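# Follow operating card steps 1-3, set lever to HOLD

## Task

Carry out steps 1, 2 and 3 of the operating card and finish with the lever resting at HOLD. The task fails if the UNDER or OVER light ever turns on, or if the robot pushes or pulls hard on any control for an extended time. Controls only count as set if they stay in place by themselves after the robot releases them. When finished, the gripper must open and move away.

## Robot and tools

Robot: one arm with a parallel two-finger gripper. The arm hangs from a stand just past the table's +y edge, about 0.5 m above the table top, and reaches down and across toward -y. Its base may be slightly tilted. Joint limits (rad), base to gripper: shoulder pitch -1.300 to 2.000, shoulder roll -0.175 to 2.000, upper arm roll -1.571 to 1.571, elbow 0.000 to 2.443, forearm roll -1.571 to 1.571, wrist pitch -0.785 to 0.785, wrist yaw -1.571 to 1.571. The elbow cannot fully straighten. The stand and base are part of the robot.

Scene frame: origin lies in the table-top plane (not at the arm), +z up, +y to the left when facing along +x. Result lines report end_effector_position (metres) and end_effector_quat_wxyz in this frame. The reported hand position can be off from the real one, worse at long reach. That position is the point between the finger pads when closed, under 1 cm behind the tips; closing pushes the tips about 17 mm further along gripper +z.

Gripper axes: fingers extend along its +z, and they open and close along its y.

Command row (used by execute_actions and move): exactly 7 numbers, each in [-1, 1], ordered dx, dy, dz, rx, ry, rz, opening. The first six are a relative offset, not a pose: expressed in the gripper's own axes and measured from the gripper pose in the most recent result that reported it (before any such result in the scene, or for the second and later calls within a single reply, measured from wherever the gripper is when the action begins). Scale: 1.0 equals 0.6 m for dx, dy, dz and 180 degrees for rotation; rx, ry, rz form a single rotation vector. Opening is absolute, not an offset: +1 fully open (0.145 m), -1 closed; going from open to closed needs roughly 0.5 s. All zeros is not a pause: it pulls the gripper back to the reference pose.

execute_actions: argument actions, a list holding at most one entry, optional pictures (boolean, images included by default). An empty list just reports state. An action {"rows": [...], "steps": n} gives 1 to 15 rows, each applied for one control step of 1/30 s; n is at most 15 (default 15) and the final row repeats if rows run short. Every row is an offset from the same reference pose, not from the row before. A wait {"steps": n} (n up to 300) sends nothing and returns once n steps have passed since the previous result, including your reply time. A refused call does nothing.

move: argument target, one 7-number row as above (offset from the same reference), and speed in m/s from 0.002 to 0.5 (default 0.25; rotation capped at twice that in rad/s). It runs a straight path of 0.5 to 10 s; longer paths are cut off at 10 s before the target. The gripper rotates the short way. The path ignores obstacles, the real gripper lags and wanders, and on this arm it can spike well above speed, especially near full extension. The opening is applied at the start. The result adds a move: line with the ending (done means settled near target; others like off_target, moving, held, fault) and the distance to target. limits=paced means the sent pose was clipped; limits=held means a safety check blocked some steps, after which the arm may lurch fast. Faster contact hits harder, and aiming past a contact presses harder.

wait: argument seconds, 0 to 10; sends nothing new.

zoom_image: camera (cam_high or cam_wrist, both 504x504) and region [x0, y0, x1, y1] in pixels from the top-left, no larger than 504 by 504.

show_instructions: no arguments; shows the reference pages (the operating card).

finished_scene: argument scene, the current scene's number; irreversible, and it reports whether the task succeeded. Replying without any tool call ends everything.

Motion limits: each step the commanded pose is clipped to within 70 mm and 16 degrees of the measured pose, then tracked by damped inverse kinematics with position favored over orientation. After an action ends the arm continues only to that last clipped pose, so check the reported pose and send the remainder. A "pose unreachable" line means the clearance check altered or blocked a command; HELD marks steps where that happened. "Hand target" shows the pose the controller is currently driving toward.

Timing: the simulation keeps running while you think and write, but with no new command the arm just holds its last target; moving fingers finish their motion. A move's path starts once the robot is still, or after 3 s at most.

Gripping: grip_measured is the actual finger opening on the same scale. To hold something, command an opening clearly below grip_measured; a bigger gap squeezes harder, up to about 10 N per pad for objects up to about 11 cm wide. Fast closing can overshoot.

Heat: holding loads warms the motors. A MOTOR HOT line appears from 85 °C; at 100 °C an OVER-TEMPERATURE FAULT stops the arm and hot joints go limp until cooled.

Avoid: lighting UNDER or OVER, sustained hard force on a control, fast impacts, dropping or knocking things over, and ending with a control that only stays set because the gripper holds it. Open the fingers and back away before finishing.

Each tool is called after "Call:" in YAML: its name, and indented under it one key for each argument.

Reference images:

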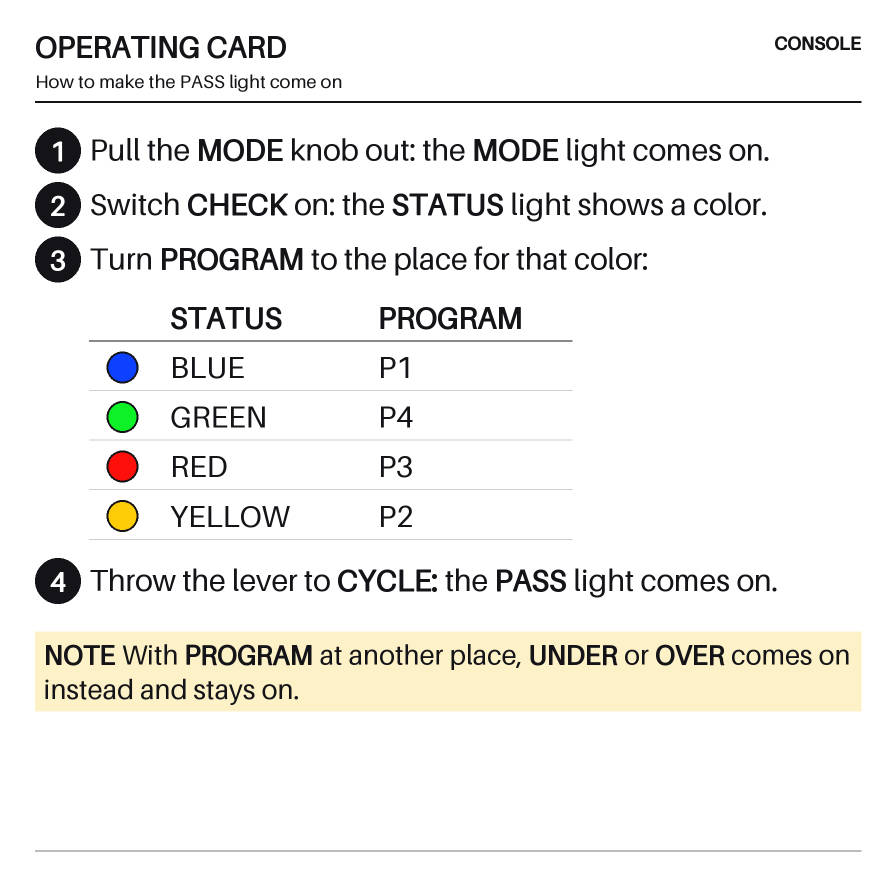

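## Session

Call:
execute_actions:
  actions: []

Scene clock: 0.00 s of 7200.00 s.
end_effector_position=(+0.2350, +0.4075, +0.1912) grip_measured=+1.00 end_effector_quat_wxyz=(+0.202, +0.833, +0.493, +0.152)
Joint positions: [ 0.713  1.924 -1.386  2.303 -0.613 -0.525  0.346  0.145]
Joint velocities: [-0.011 -0.011  0.002 -0.007 -0.037 -0.022 -0.007  0.   ]
Hand target: +0.235, +0.407, +0.191; +0.202, +0.833, +0.493, +0.152

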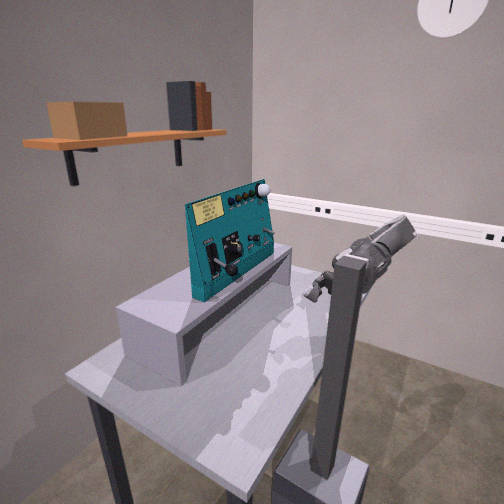

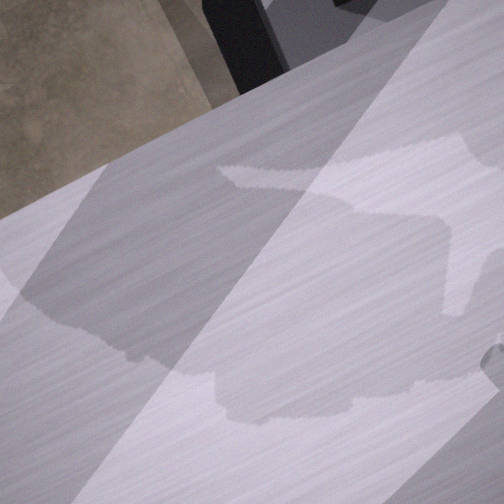

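Call:
zoom_image:
  camera: "cam_high"
  region: [170, 170, 310, 310]

Region (170, 170, 310, 310) of cam_high's 504x504 image, scaled by 3.600, with more detail than that image has.

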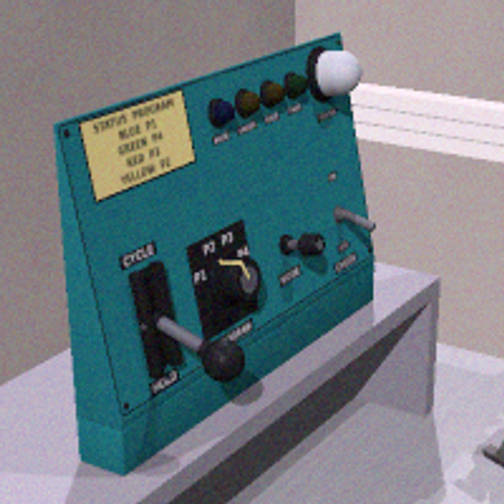

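Call:
move:
  target: [-0.109, 0.139, -0.121, 0.005, -0.455, -0.247, 1.0]
  speed: 0.2

Scene clock: 55.03 s of 7200.00 s.
end_effector_position=(+0.2341, +0.3264, +0.2924) grip_measured=+1.00 end_effector_quat_wxyz=(+0.368, +0.546, +0.730, -0.183)
Joint positions: [ 1.478  1.994 -1.555  2.44  -1.428 -0.66   0.069  0.145]
Joint velocities: [-0.077  0.011 -0.002 -0.012 -0.081 -0.11  -0.037  0.   ]
Hand target: +0.235, +0.327, +0.292; +0.370, +0.545, +0.730, -0.182
Off the commanded pose: 0.001 m, 48 deg; orientation clipped at the last step of the last action.
joint sent to its limit — the command would take joint 2 (shoulder roll) past its upper limit, joint 3 (upper arm roll) past its lower limit and joint 4 (elbow) past its upper limit, so those joints were sent only as far as their limits.
After step 90, 47.30 s passed at rest.
move: off_target; limits=paced

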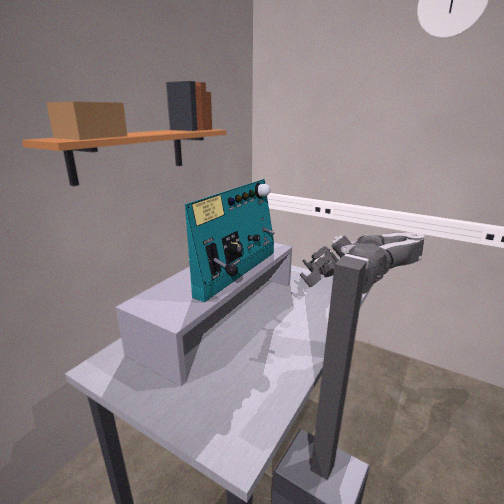

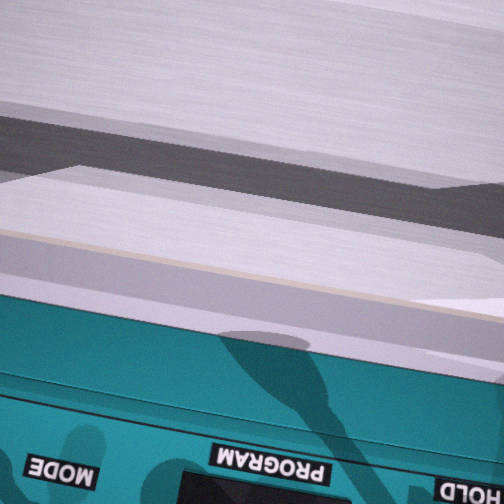

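Call:
move:
  target: [0, 0, 0, 0, 0, 0.5, 1.0]
  speed: 0.3

Scene clock: 148.77 s of 7200.00 s.
end_effector_position=(+0.2346, +0.3268, +0.2923) grip_measured=+1.00 end_effector_quat_wxyz=(+0.398, +0.889, +0.203, +0.104)
Joint positions: [ 1.484  1.99  -1.553  2.44  -0.014 -0.047  0.668  0.145]
Joint velocities: [ 0.011 -0.077 -0.002  0.007 -0.051 -0.095 -0.022  0.   ]
Hand target: +0.235, +0.327, +0.292; +0.398, +0.888, +0.204, +0.104
Off the commanded pose: 0.001 m, 9 deg.
joint sent to its limit — the command would take joint 4 (elbow) past its upper limit, so that joint was sent only as far as its limit.
After step 90, 87.77 s passed at rest.
move: held; limits=held; held on 15 of 89 steps, including the last
pose unreachable: on one or more control steps of this call an arm could not follow its commanded pose, so it was not sent that pose on those steps. On the call's last step it was still not sent that pose. It may still have moved: this result reports where it is.
cause: the commanded pose would bring two parts of the arm too close to each other (joints 4 (elbow) and 5 (forearm roll) lie between them).

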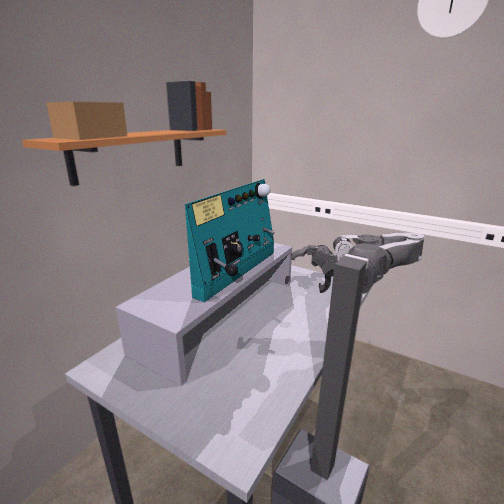

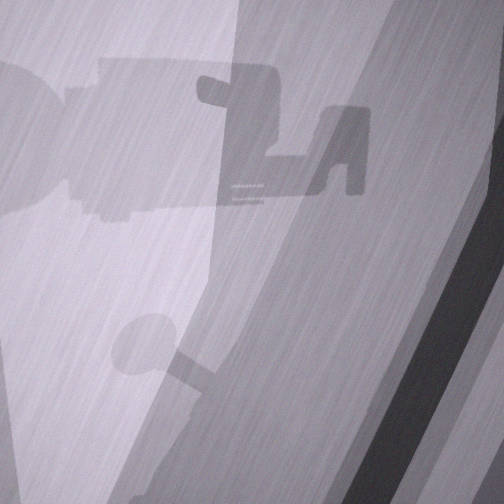

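Call:
move:
  target: [-0.302, -0.193, -0.027, 0, 0, 0, 1.0]
  speed: 0.2

Call:
move:
  target: [0, 0, 0, -0.296, 0.068, 0.513, 1.0]
  speed: 0.3

Scene clock: 191.30 s of 7200.00 s.
end_effector_position=(+0.0347, +0.3260, +0.2102) grip_measured=+1.00 end_effector_quat_wxyz=(+0.398, +0.889, +0.202, +0.102)
Joint positions: [ 0.571  1.824 -1.339  1.365 -0.395 -0.781 -0.282  0.145]
Joint velocities: [ 0.055 -0.033  0.022 -0.002  0.007  0.095  0.007  0.   ]
Hand target: +0.035, +0.325, +0.212; +0.403, +0.887, +0.201, +0.103
Off the commanded pose: 0.002 m, 0 deg.
joint sent to its limit — the command would take joint 6 (wrist pitch) past its lower limit, so that joint was sent only as far as its limit.
After step 90, 37.87 s passed at rest.
move: done

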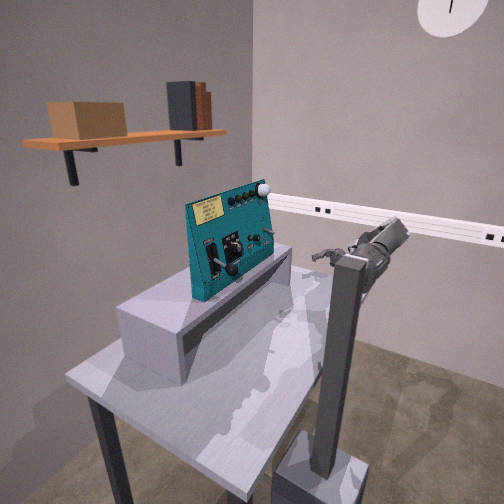

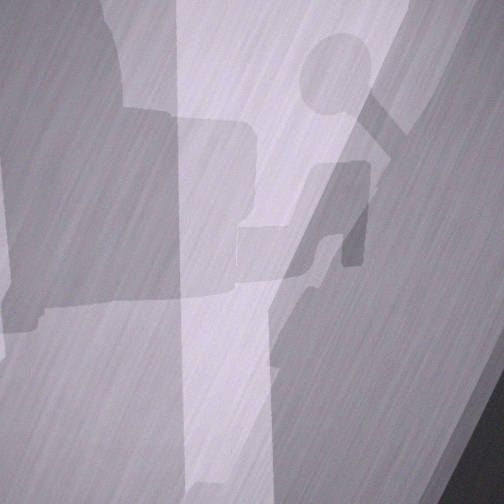

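Scene clock: 194.87 s of 7200.00 s.
end_effector_position=(+0.0366, +0.3252, +0.2093) grip_measured=+1.00 end_effector_quat_wxyz=(+0.436, +0.592, -0.564, +0.376)
Joint positions: [ 0.429  1.842 -1.556  1.687  1.578 -0.782  0.096  0.145]
Joint velocities: [-0.077 -0.033 -0.007  0.002 -0.066 -0.051 -0.007  0.   ]
Hand target: +0.035, +0.326, +0.210; +0.439, +0.590, -0.566, +0.373
Off the commanded pose: 0.002 m, 21 deg; orientation clipped at the last step of the last action.
joint sent to its limit — the command would take joint 3 (upper arm roll) past its lower limit, joint 5 (forearm roll) past its upper limit and joint 6 (wrist pitch) past its lower limit, so those joints were sent only as far as their limits.
move: off_target; limits=paced

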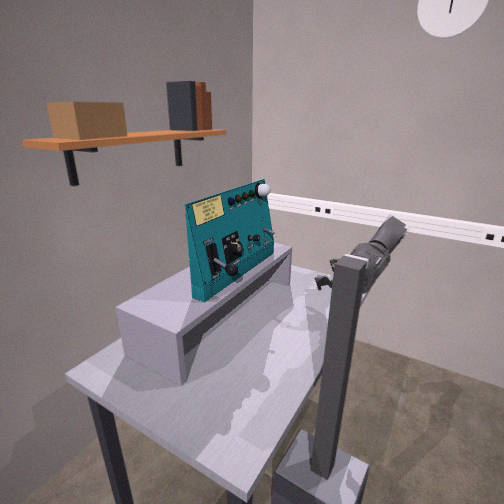

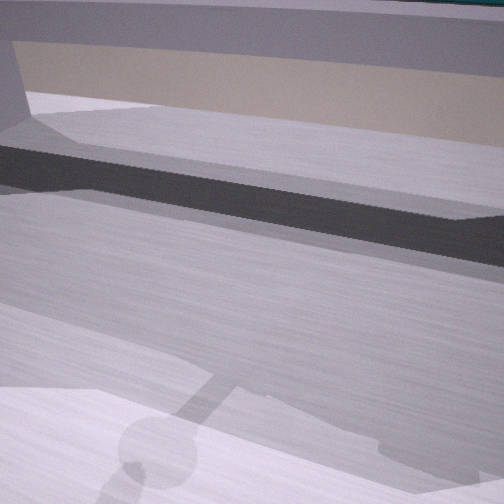

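Call:
move:
  target: [0.2, 0.0, -0.06, 0, 0.03, 0, 1.0]
  speed: 0.2

Scene clock: 257.97 s of 7200.00 s.
end_effector_position=(+0.0481, +0.3168, +0.3367) grip_measured=+1.00 end_effector_quat_wxyz=(+0.335, +0.661, -0.402, +0.537)
Joint positions: [ 1.174  1.995 -1.555  1.457  1.578 -0.235  1.019  0.145]
Joint velocities: [-0.011  0.011  0.002 -0.012  0.081  0.051 -0.007  0.   ]
Hand target: +0.048, +0.317, +0.336; +0.332, +0.661, -0.403, +0.538
Off the commanded pose: 0.003 m, 28 deg; orientation clipped at the last step of the last action.
joint sent to its limit — the command would take joint 2 (shoulder roll) past its upper limit, joint 3 (upper arm roll) past its lower limit and joint 5 (forearm roll) past its upper limit, so those joints were sent only as far as their limits.
After step 90, 57.70 s passed at rest.
move: off_target; limits=paced

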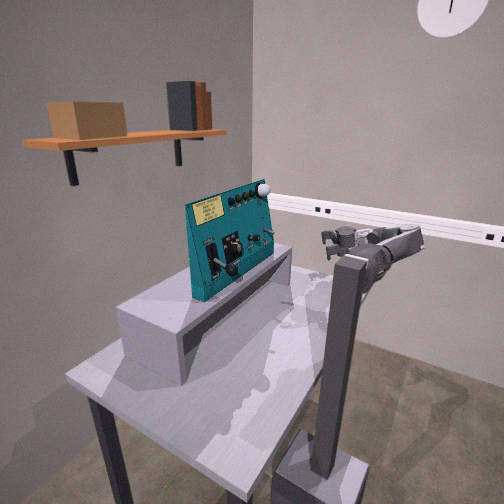

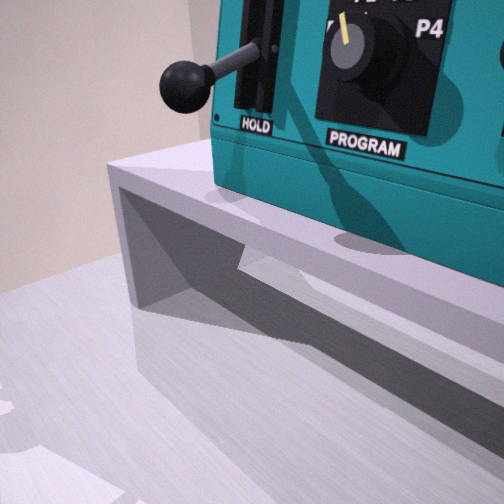

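Call:
move:
  target: [-0.327, 0.346, -0.107, -0.412, -0.231, -0.021, 1.0]
  speed: 0.2

Scene clock: 284.27 s of 7200.00 s.
end_effector_position=(-0.1838, +0.3150, +0.1555) grip_measured=+1.00 end_effector_quat_wxyz=(-0.518, -0.476, +0.707, +0.068)
Joint positions: [ 0.768  1.237 -1.555  0.58   1.51   0.024 -0.251  0.145]
Joint velocities: [ 0.011 -0.033 -0.007 -0.012 -0.022 -0.037 -0.007  0.   ]
Hand target: -0.185, +0.316, +0.155; -0.517, -0.476, +0.708, +0.070
Off the commanded pose: 0.004 m, 1 deg.
After step 90, 19.30 s passed at rest.
move: off_target

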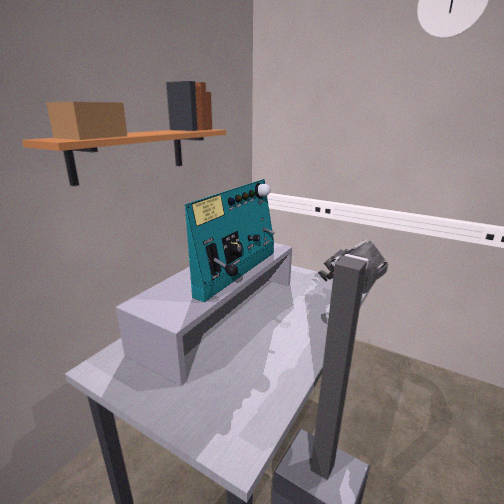

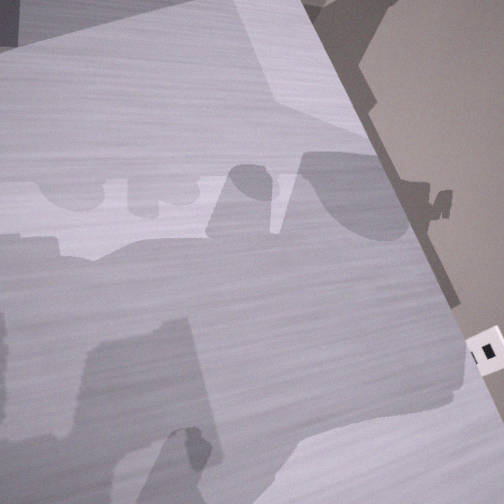

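The model matches. Now roll about the gripper axis to swivel the elbow.

Call:
move:
  target: [0, 0, 0, 0, 0, 0.55, 1.0]
  speed: 0.3

Scene clock: 292.40 s of 7200.00 s.
end_effector_position=(-0.1848, +0.3185, +0.1542) grip_measured=+1.00 end_effector_quat_wxyz=(-0.390, +0.227, +0.821, -0.349)
Joint positions: [ 0.303  0.87   0.48   0.579  1.578  0.046 -0.291  0.145]
Joint velocities: [-0.011 -0.011 -0.007 -0.007 -0.051 -0.022 -0.022  0.   ]
Hand target: -0.184, +0.318, +0.153; -0.388, +0.230, +0.821, -0.349
Off the commanded pose: 0.004 m, 0 deg.
joint sent to its limit — the command would take joint 5 (forearm roll) past its upper limit, so that joint was sent only as far as its limit.
After step 90, 1.93 s passed at rest.
move: off_target

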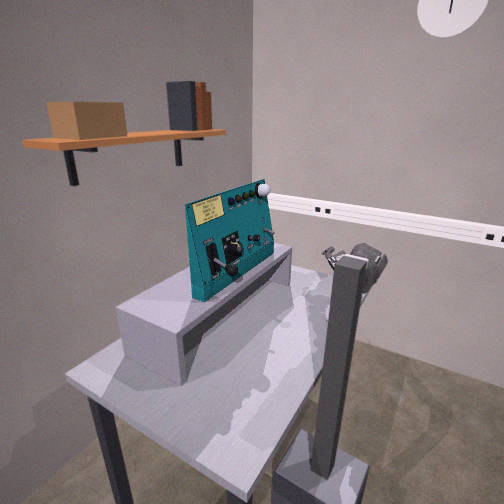

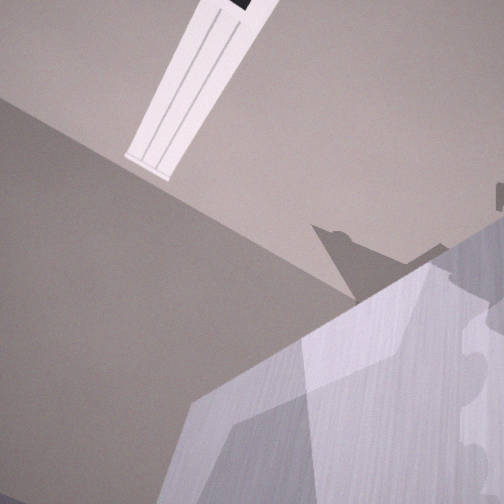

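Call:
move:
  target: [-0.143, -0.136, -0.464, 0.391, -0.052, -0.362, 1.0]
  speed: 0.2

Scene clock: 331.27 s of 7200.00 s.
end_effector_position=(+0.0772, +0.3208, +0.2998) grip_measured=+1.00 end_effector_quat_wxyz=(+0.501, +0.503, -0.504, +0.492)
Joint positions: [-1.114  0.748  0.936  1.967  1.117 -0.134  0.313  0.145]
Joint velocities: [-0.011  0.099  0.002 -0.012 -0.051  0.037 -0.007  0.   ]
Hand target: +0.078, +0.321, +0.301; +0.502, +0.505, -0.500, +0.494
Off the commanded pose: 0.003 m, 1 deg.
After step 90, 31.37 s passed at rest.
move: done

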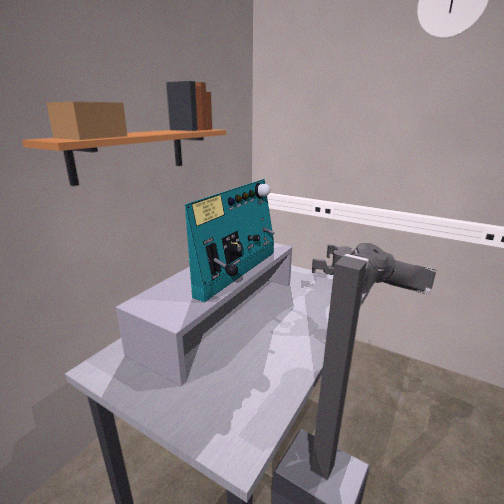

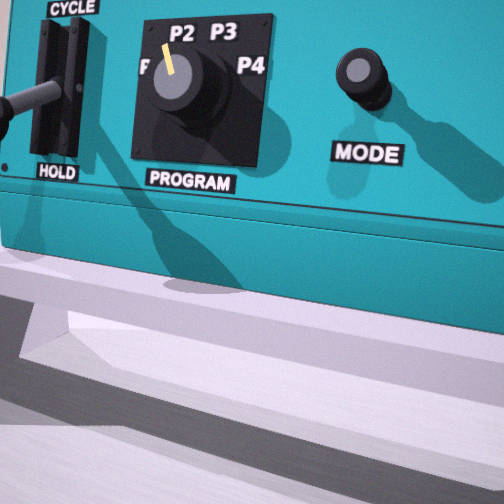

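Call:
move:
  target: [0.1, 0.1, 0, 0, 0, 0, -0.5]
  speed: 0.15

Scene clock: 359.07 s of 7200.00 s.
end_effector_position=(+0.0174, +0.3205, +0.3618) grip_measured=-0.50 end_effector_quat_wxyz=(+0.504, +0.500, -0.503, +0.493)
Joint positions: [-1.189  0.887  1.28   1.753  1.313  0.052  0.498  0.038]
Joint velocities: [-0.011  0.011  0.012  0.007 -0.007  0.022 -0.022  0.   ]
Hand target: +0.019, +0.320, +0.361; +0.501, +0.502, -0.502, +0.494
Off the commanded pose: 0.002 m, 0 deg.
After step 90, 23.90 s passed at rest.
move: done

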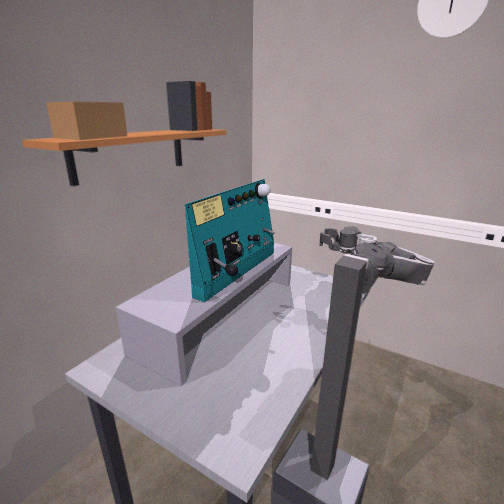

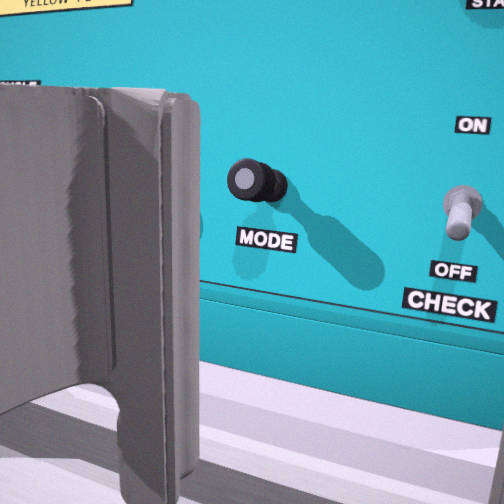

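Call:
move:
  target: [0, 0, 0.1, 0, 0, 0, -0.5]
  speed: 0.15

Scene clock: 372.77 s of 7200.00 s.
end_effector_position=(+0.0177, +0.2601, +0.3614) grip_measured=-0.50 end_effector_quat_wxyz=(+0.503, +0.502, -0.501, +0.494)
Joint positions: [-1.079  1.136  1.118  1.642  1.345  0.017  0.349  0.038]
Joint velocities: [ 0.011 -0.011 -0.007 -0.002  0.022 -0.139 -0.037 -0.   ]
Hand target: +0.017, +0.260, +0.361; +0.504, +0.500, -0.503, +0.494
Off the commanded pose: 0.001 m, 0 deg.
After step 90, 9.93 s passed at rest.
move: done

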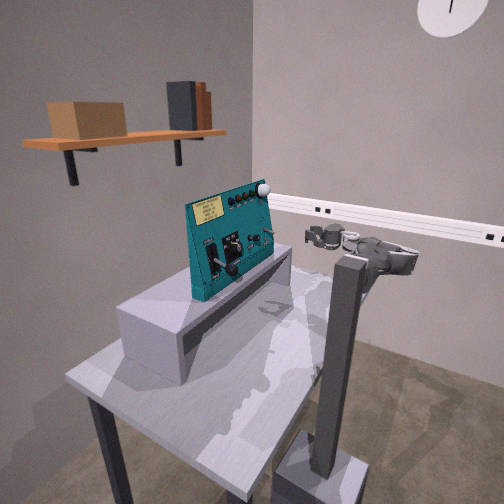

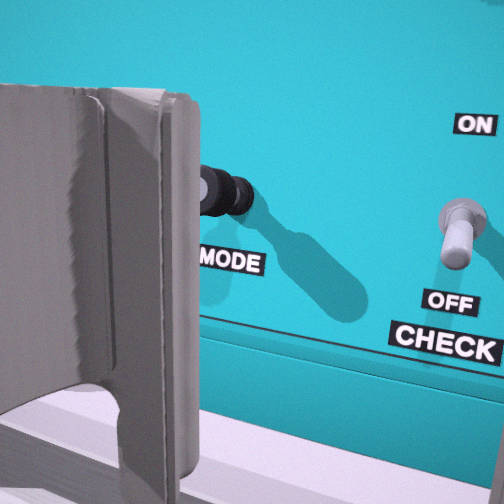

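Call:
move:
  target: [0.007, -0.158, 0.133, 0, -0.055, 0, -0.2]
  speed: 0.15

Scene clock: 423.57 s of 7200.00 s.
end_effector_position=(+0.1134, +0.1785, +0.3643) grip_measured=-0.20 end_effector_quat_wxyz=(+0.456, +0.542, -0.542, +0.452)
Joint positions: [-1.088  1.543  1.04   1.834  1.564  0.138 -0.206  0.061]
Joint velocities: [ 0.033 -0.033 -0.007  0.007  0.007 -0.007 -0.037  0.   ]
Hand target: +0.113, +0.179, +0.363; +0.455, +0.543, -0.544, +0.450
Off the commanded pose: 0.002 m, 0 deg.
After step 90, 46.60 s passed at rest.
move: done

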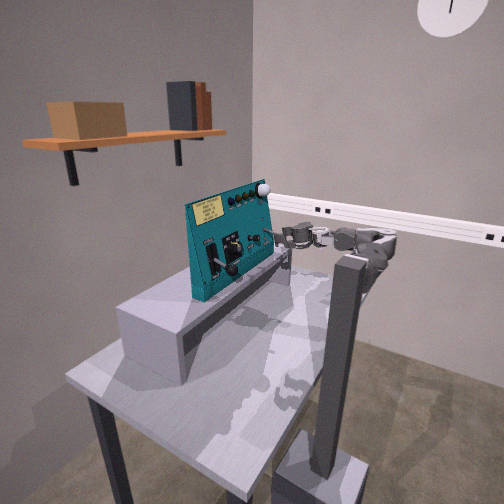

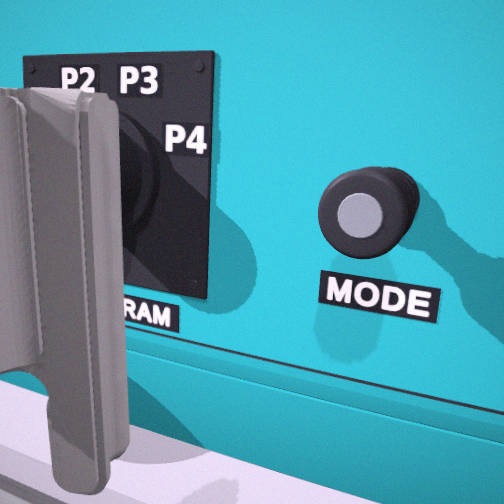

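Call:
move:
  target: [0, 0, -0.03, 0, 0, 0.4, -0.2]
  speed: 0.25

Call:
move:
  target: [0, 0, 0, 0, 0, -0.4, -0.2]
  speed: 0.3

Scene clock: 439.70 s of 7200.00 s.
end_effector_position=(+0.1148, +0.1958, +0.3614) grip_measured=-0.20 end_effector_quat_wxyz=(-0.199, -0.062, +0.732, -0.649)
Joint positions: [ 0.468  0.112  0.677  2.013  1.579  0.787 -0.918  0.061]
Joint velocities: [-0.055 -0.077  0.002  0.002 -0.037  0.007 -0.081  0.   ]
Hand target: +0.114, +0.196, +0.362; -0.199, -0.060, +0.732, -0.649
Off the commanded pose: 0.006 m, 13 deg.
joint sent to its limit — the command would take joint 5 (forearm roll) past its upper limit and joint 6 (wrist pitch) past its upper limit, so those joints were sent only as far as their limits.
After step 90, 10.20 s passed at rest.
move: off_target

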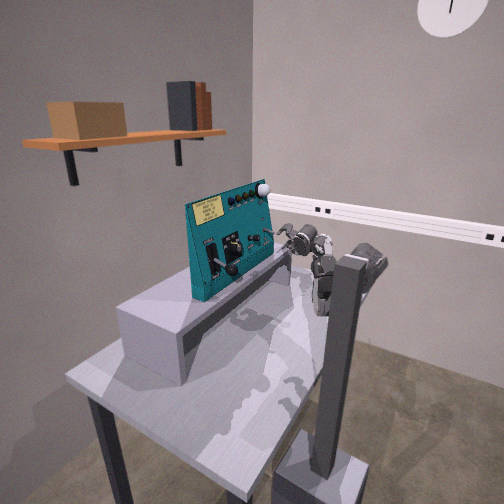

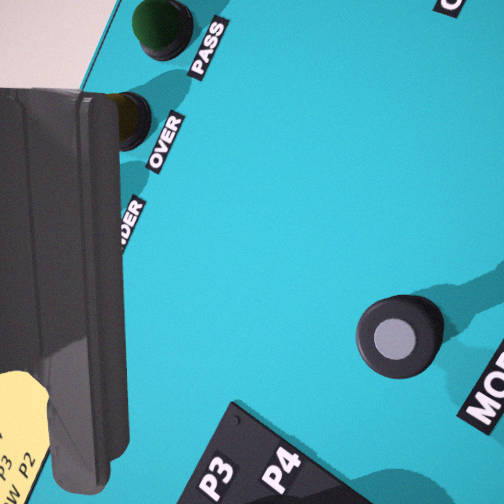

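Scene clock: 442.13 s of 7200.00 s.
end_effector_position=(+0.1118, +0.1960, +0.3641) grip_measured=-0.20 end_effector_quat_wxyz=(+0.544, +0.477, -0.559, +0.406)
Joint positions: [ 0.027  0.905  0.298  2.014  0.976  0.625 -0.356  0.061]
Joint velocities: [ 0.011 -0.011 -0.017 -0.007 -0.022  0.022 -0.066 -0.   ]
Hand target: +0.114, +0.196, +0.364; +0.543, +0.480, -0.556, +0.407
Off the commanded pose: 0.004 m, 1 deg.
move: off_target

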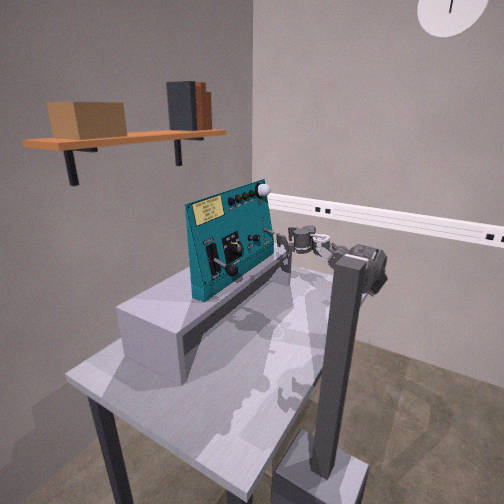

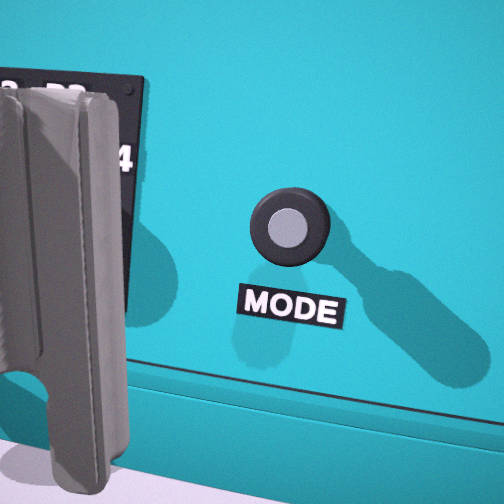

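Call:
move:
  target: [0.002, -0.029, 0.055, 0.0714, -0.028, 0.0116, -0.2]
  speed: 0.1

Scene clock: 468.57 s of 7200.00 s.
end_effector_position=(+0.1216, +0.1599, +0.3627) grip_measured=-0.20 end_effector_quat_wxyz=(+0.456, +0.539, -0.542, +0.456)
Joint positions: [ 0.271  1.012  0.104  1.782  1.081  0.642 -0.111  0.061]
Joint velocities: [-0.077  0.011 -0.007 -0.027 -0.081 -0.022 -0.066 -0.   ]
Hand target: +0.123, +0.160, +0.362; +0.454, +0.541, -0.541, +0.456
Off the commanded pose: 0.001 m, 0 deg.
After step 90, 21.97 s passed at rest.
move: done

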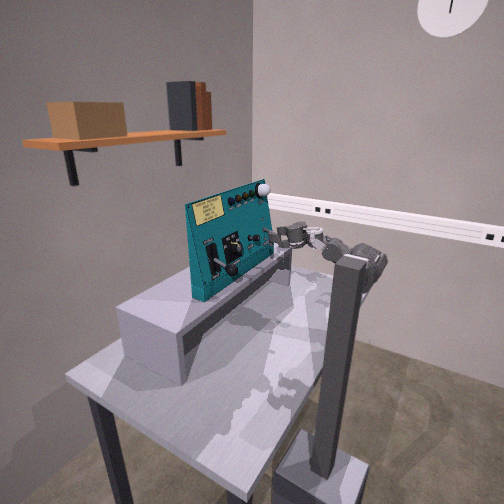

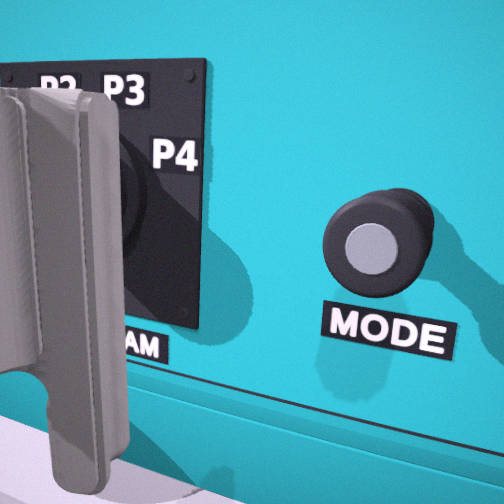

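Call:
move:
  target: [-0.005, -0.004, 0.045, 0, 0, 0, -0.2]
  speed: 0.05

Scene clock: 477.93 s of 7200.00 s.
end_effector_position=(+0.1231, +0.1341, +0.3546) grip_measured=-0.20 end_effector_quat_wxyz=(+0.456, +0.538, -0.544, +0.454)
Joint positions: [ 0.44   0.965 -0.069  1.66   1.022  0.61  -0.1    0.061]
Joint velocities: [-0.011  0.077 -0.012 -0.002 -0.007 -0.007 -0.037  0.   ]
Hand target: +0.124, +0.134, +0.355; +0.456, +0.539, -0.542, +0.456
Off the commanded pose: 0.001 m, 0 deg.
After step 90, 5.60 s passed at rest.
move: done

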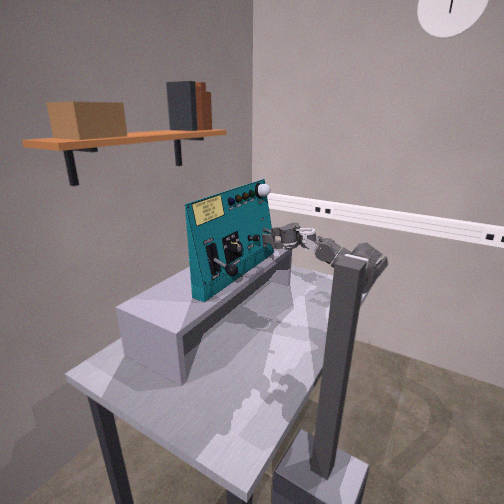

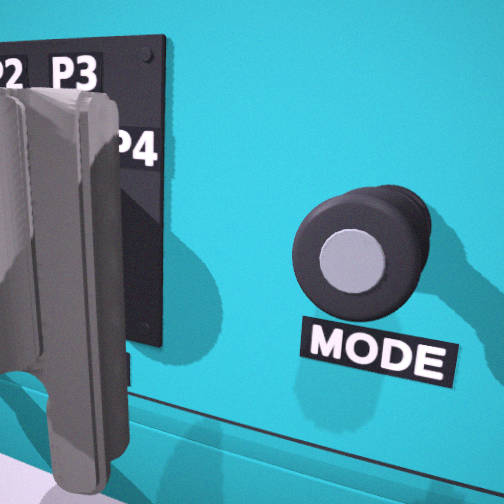

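Call:
zoom_image:
  camera: "cam_high"
  region: [220, 200, 320, 280]

Region (220, 200, 320, 280) of cam_high's 504x504 image, scaled by 5.040, with more detail than that image has; it fills the top 403 rows of this view, and the rest is white.

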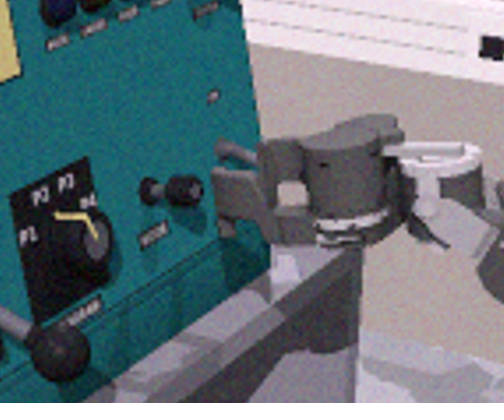

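Call:
move:
  target: [0, -0.003, 0.04, 0, 0, 0, -0.2]
  speed: 0.04

Call:
zoom_image:
  camera: "cam_high"
  region: [220, 200, 320, 280]

Scene clock: 495.37 s of 7200.00 s.
end_effector_position=(+0.1240, +0.1109, +0.3498) grip_measured=-0.20 end_effector_quat_wxyz=(+0.456, +0.537, -0.547, +0.452)
Joint positions: [ 0.58   0.911 -0.19   1.538  0.965  0.588 -0.077  0.061]
Joint velocities: [-0.077 -0.055 -0.022  0.002  0.007 -0.022  0.037  0.   ]
Hand target: +0.125, +0.110, +0.350; +0.456, +0.538, -0.544, +0.454
Off the commanded pose: 0.001 m, 0 deg.
After step 90, 13.60 s passed at rest.
move: done

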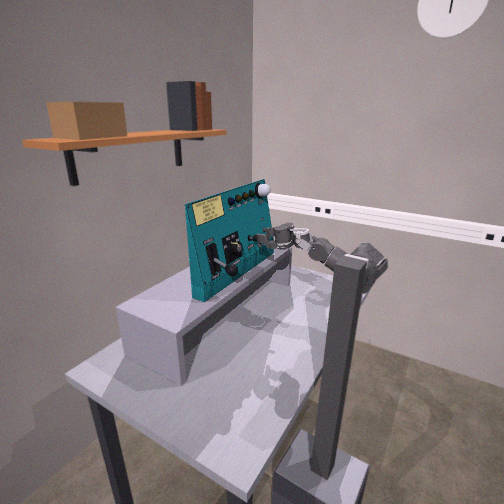

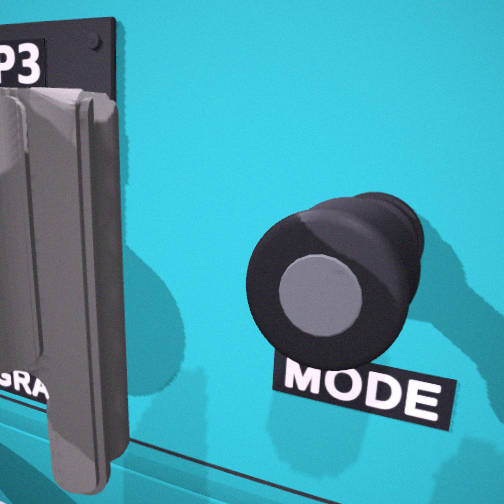

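Region (220, 200, 320, 280) of cam_high's 504x504 image, scaled by 5.040, with more detail than that image has; it fills the top 403 rows of this view, and the rest is white.

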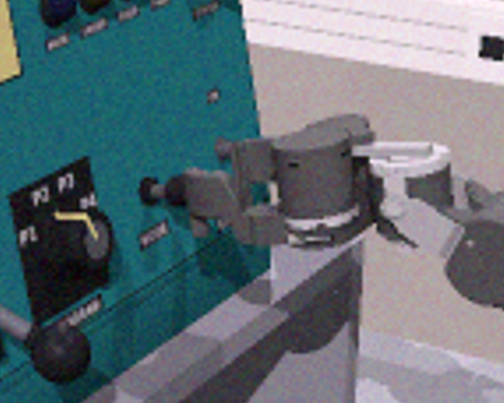

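Call:
move:
  target: [0, -0.002, 0.043, 0, 0, 0, -0.2]
  speed: 0.04

Call:
zoom_image:
  camera: "cam_high"
  region: [220, 200, 320, 280]

Scene clock: 506.17 s of 7200.00 s.
end_effector_position=(+0.1239, +0.0859, +0.3444) grip_measured=-0.20 end_effector_quat_wxyz=(+0.456, +0.536, -0.549, +0.451)
Joint positions: [ 0.711  0.845 -0.295  1.39   0.902  0.555 -0.04   0.061]
Joint velocities: [ 0.011  0.033 -0.012 -0.007 -0.051 -0.051  0.022 -0.   ]
Hand target: +0.125, +0.085, +0.345; +0.456, +0.537, -0.547, +0.453
Off the commanded pose: 0.001 m, 0 deg.
After step 90, 6.93 s passed at rest.
move: done

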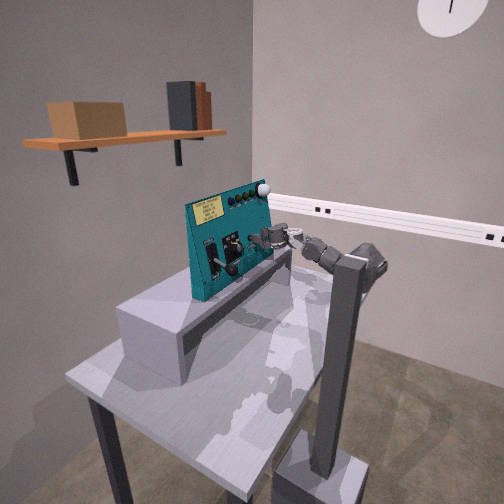

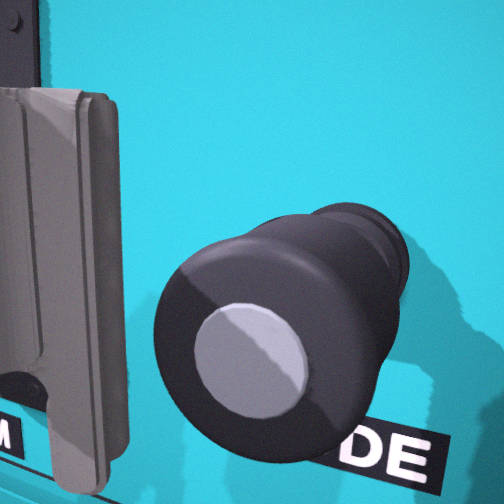

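Region (220, 200, 320, 280) of cam_high's 504x504 image, scaled by 5.040, with more detail than that image has; it fills the top 403 rows of this view, and the rest is white.

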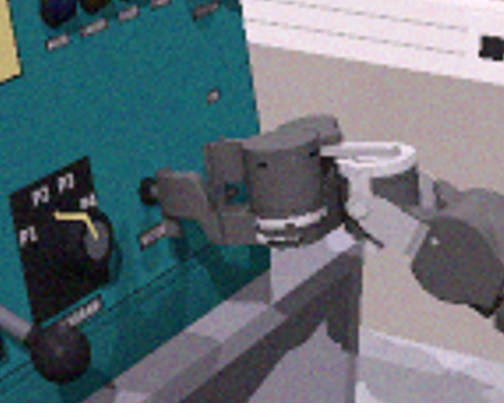

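Close slowly on the knob.

Call:
execute_actions:
  actions:
    - {"rows": [[0,0,0,0,0,0,-0.3],[0,0,0,0,0,0,-0.35],[0,0,0,0,0,0,-0.4],[0,0,0,0,0,0,-0.45],[0,0,0,0,0,0,-0.5],[0,0,0,0,0,0,-0.55],[0,0,0,0,0,0,-0.6],[0,0,0,0,0,0,-0.64],[0,0,0,0,0,0,-0.68],[0,0,0,0,0,0,-0.72],[0,0,0,0,0,0,-0.76],[0,0,0,0,0,0,-0.8],[0,0,0,0,0,0,-0.84],[0,0,0,0,0,0,-0.88],[0,0,0,0,0,0,-0.9]], "steps": 15}

Scene clock: 520.67 s of 7200.00 s.
end_effector_position=(+0.1299, +0.0855, +0.3443) grip_measured=-0.67 end_effector_quat_wxyz=(+0.447, +0.539, -0.546, +0.460)
Joint positions: [ 0.711  0.84  -0.296  1.394  0.912  0.556 -0.027  0.025]
Joint velocities: [ 0.033 -0.033  0.017 -0.012 -0.037  0.037  0.007  0.   ]
Hand target: +0.124, +0.086, +0.344; +0.456, +0.536, -0.549, +0.451
Off the commanded pose: 0.006 m, 2 deg.
Steps of this call (steps 1 to 90: nothing new was sent; then 11.00 s passed at rest; steps 91 to 105: all 15 steps of this action). Readings (end_effector_position):
91: (+0.1239, +0.0859, +0.3444)
92: (+0.1239, +0.0859, +0.3444)
94: (+0.1239, +0.0859, +0.3444)
98: (+0.1288, +0.0856, +0.3443)
105: the state above

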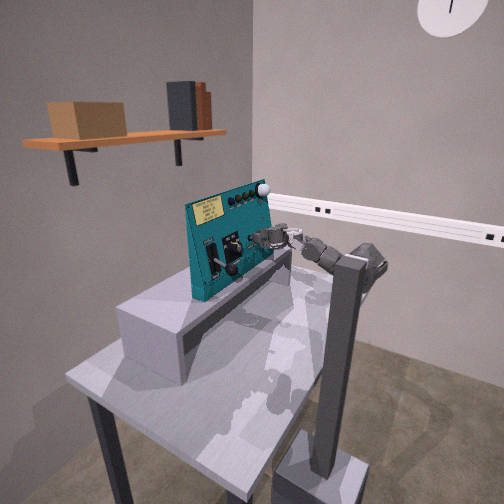

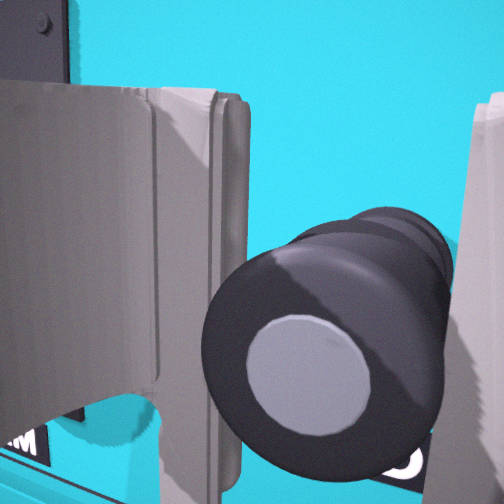

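Call:
move:
  target: [0, 0, -0.025, 0, 0, 0, -0.95]
  speed: 0.02

Call:
zoom_image:
  camera: "cam_high"
  region: [200, 170, 320, 280]

Scene clock: 529.57 s of 7200.00 s.
end_effector_position=(+0.1302, +0.0997, +0.3471) grip_measured=-0.67 end_effector_quat_wxyz=(+0.448, +0.540, -0.544, +0.460)
Joint positions: [ 0.638  0.878 -0.241  1.481  0.948  0.575 -0.051  0.025]
Joint velocities: [ 0.033 -0.011 -0.002 -0.007 -0.051 -0.037  0.007 -0.   ]
Hand target: +0.130, +0.100, +0.347; +0.448, +0.539, -0.546, +0.460
Off the commanded pose: 0.001 m, 0 deg.
After step 90, 4.93 s passed at rest.
move: done

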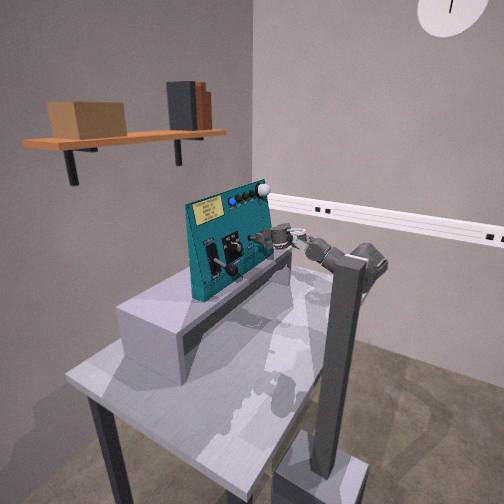

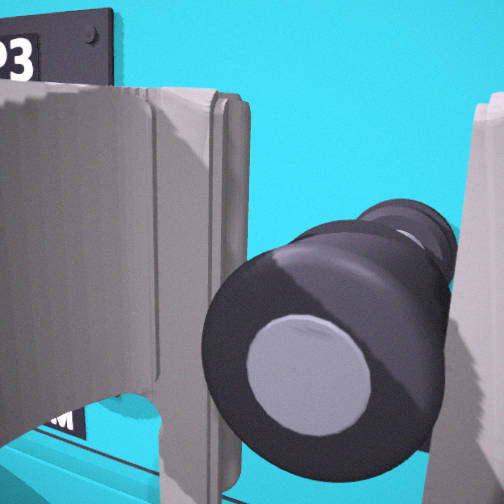

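Region (200, 170, 320, 280) of cam_high's 504x504 image, scaled by 4.200, with more detail than that image has; it fills the top 462 rows of this view, and the rest is white.

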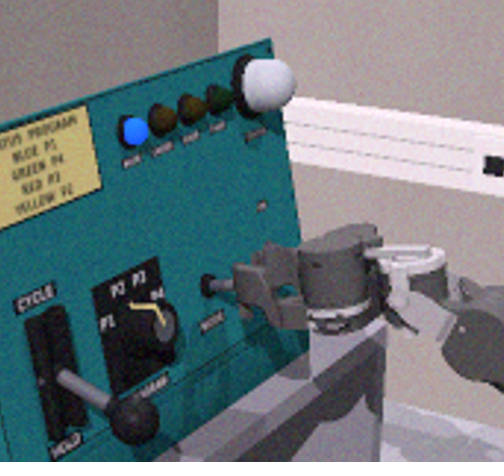

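Call:
move:
  target: [0, 0, -0.007, 0, 0, 0, -0.95]
  speed: 0.01

Call:
move:
  target: [0, 0, 0, 0, 0, 0, -0.2]
  speed: 0.02

Scene clock: 538.80 s of 7200.00 s.
end_effector_position=(+0.1302, +0.1018, +0.3474) grip_measured=-0.67 end_effector_quat_wxyz=(+0.450, +0.537, -0.544, +0.462)
Joint positions: [ 0.623  0.884 -0.234  1.496  0.956  0.566 -0.063  0.025]
Joint velocities: [-0.033 -0.011 -0.022  0.017 -0.022  0.022  0.051  0.   ]
Hand target: +0.130, +0.104, +0.348; +0.448, +0.540, -0.544, +0.460
Off the commanded pose: 0.002 m, 0 deg.
After step 90, 5.53 s passed at rest.
move: done

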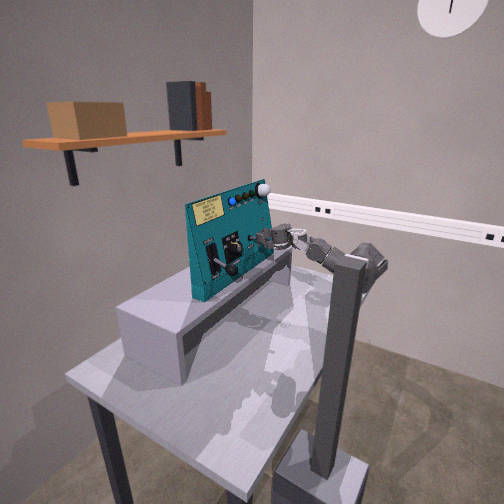

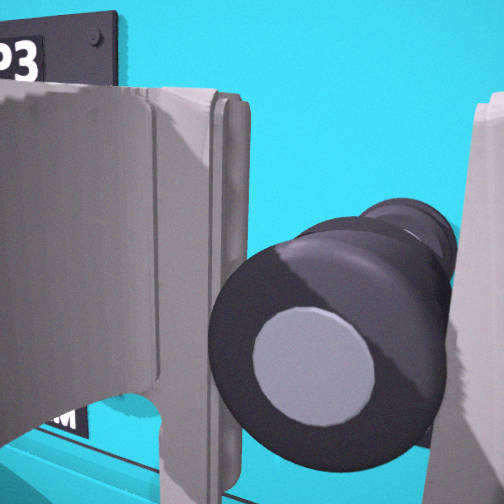

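Scene clock: 539.30 s of 7200.00 s.
end_effector_position=(+0.1302, +0.1017, +0.3472) grip_measured=-0.20 end_effector_quat_wxyz=(+0.450, +0.537, -0.544, +0.462)
Joint positions: [ 0.623  0.883 -0.234  1.496  0.956  0.566 -0.063  0.061]
Joint velocities: [-0.011 -0.011  0.002  0.002  0.037 -0.007  0.007 -0.   ]
Hand target: +0.130, +0.102, +0.347; +0.450, +0.537, -0.544, +0.462
Off the commanded pose: 0.000 m, 0 deg.
move: done

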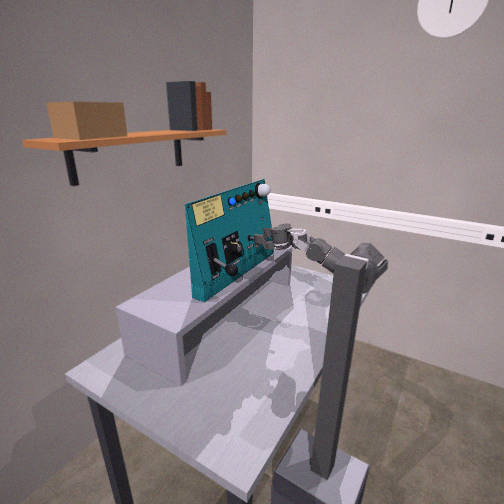

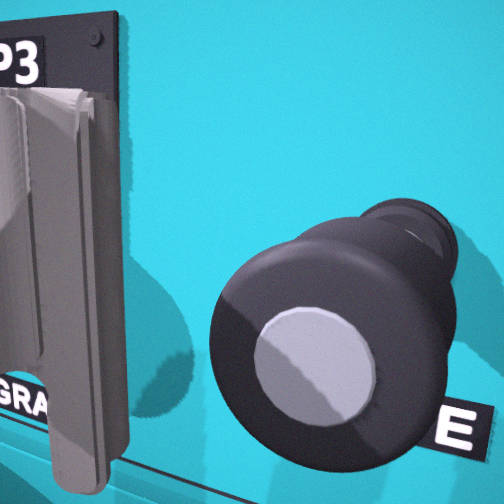

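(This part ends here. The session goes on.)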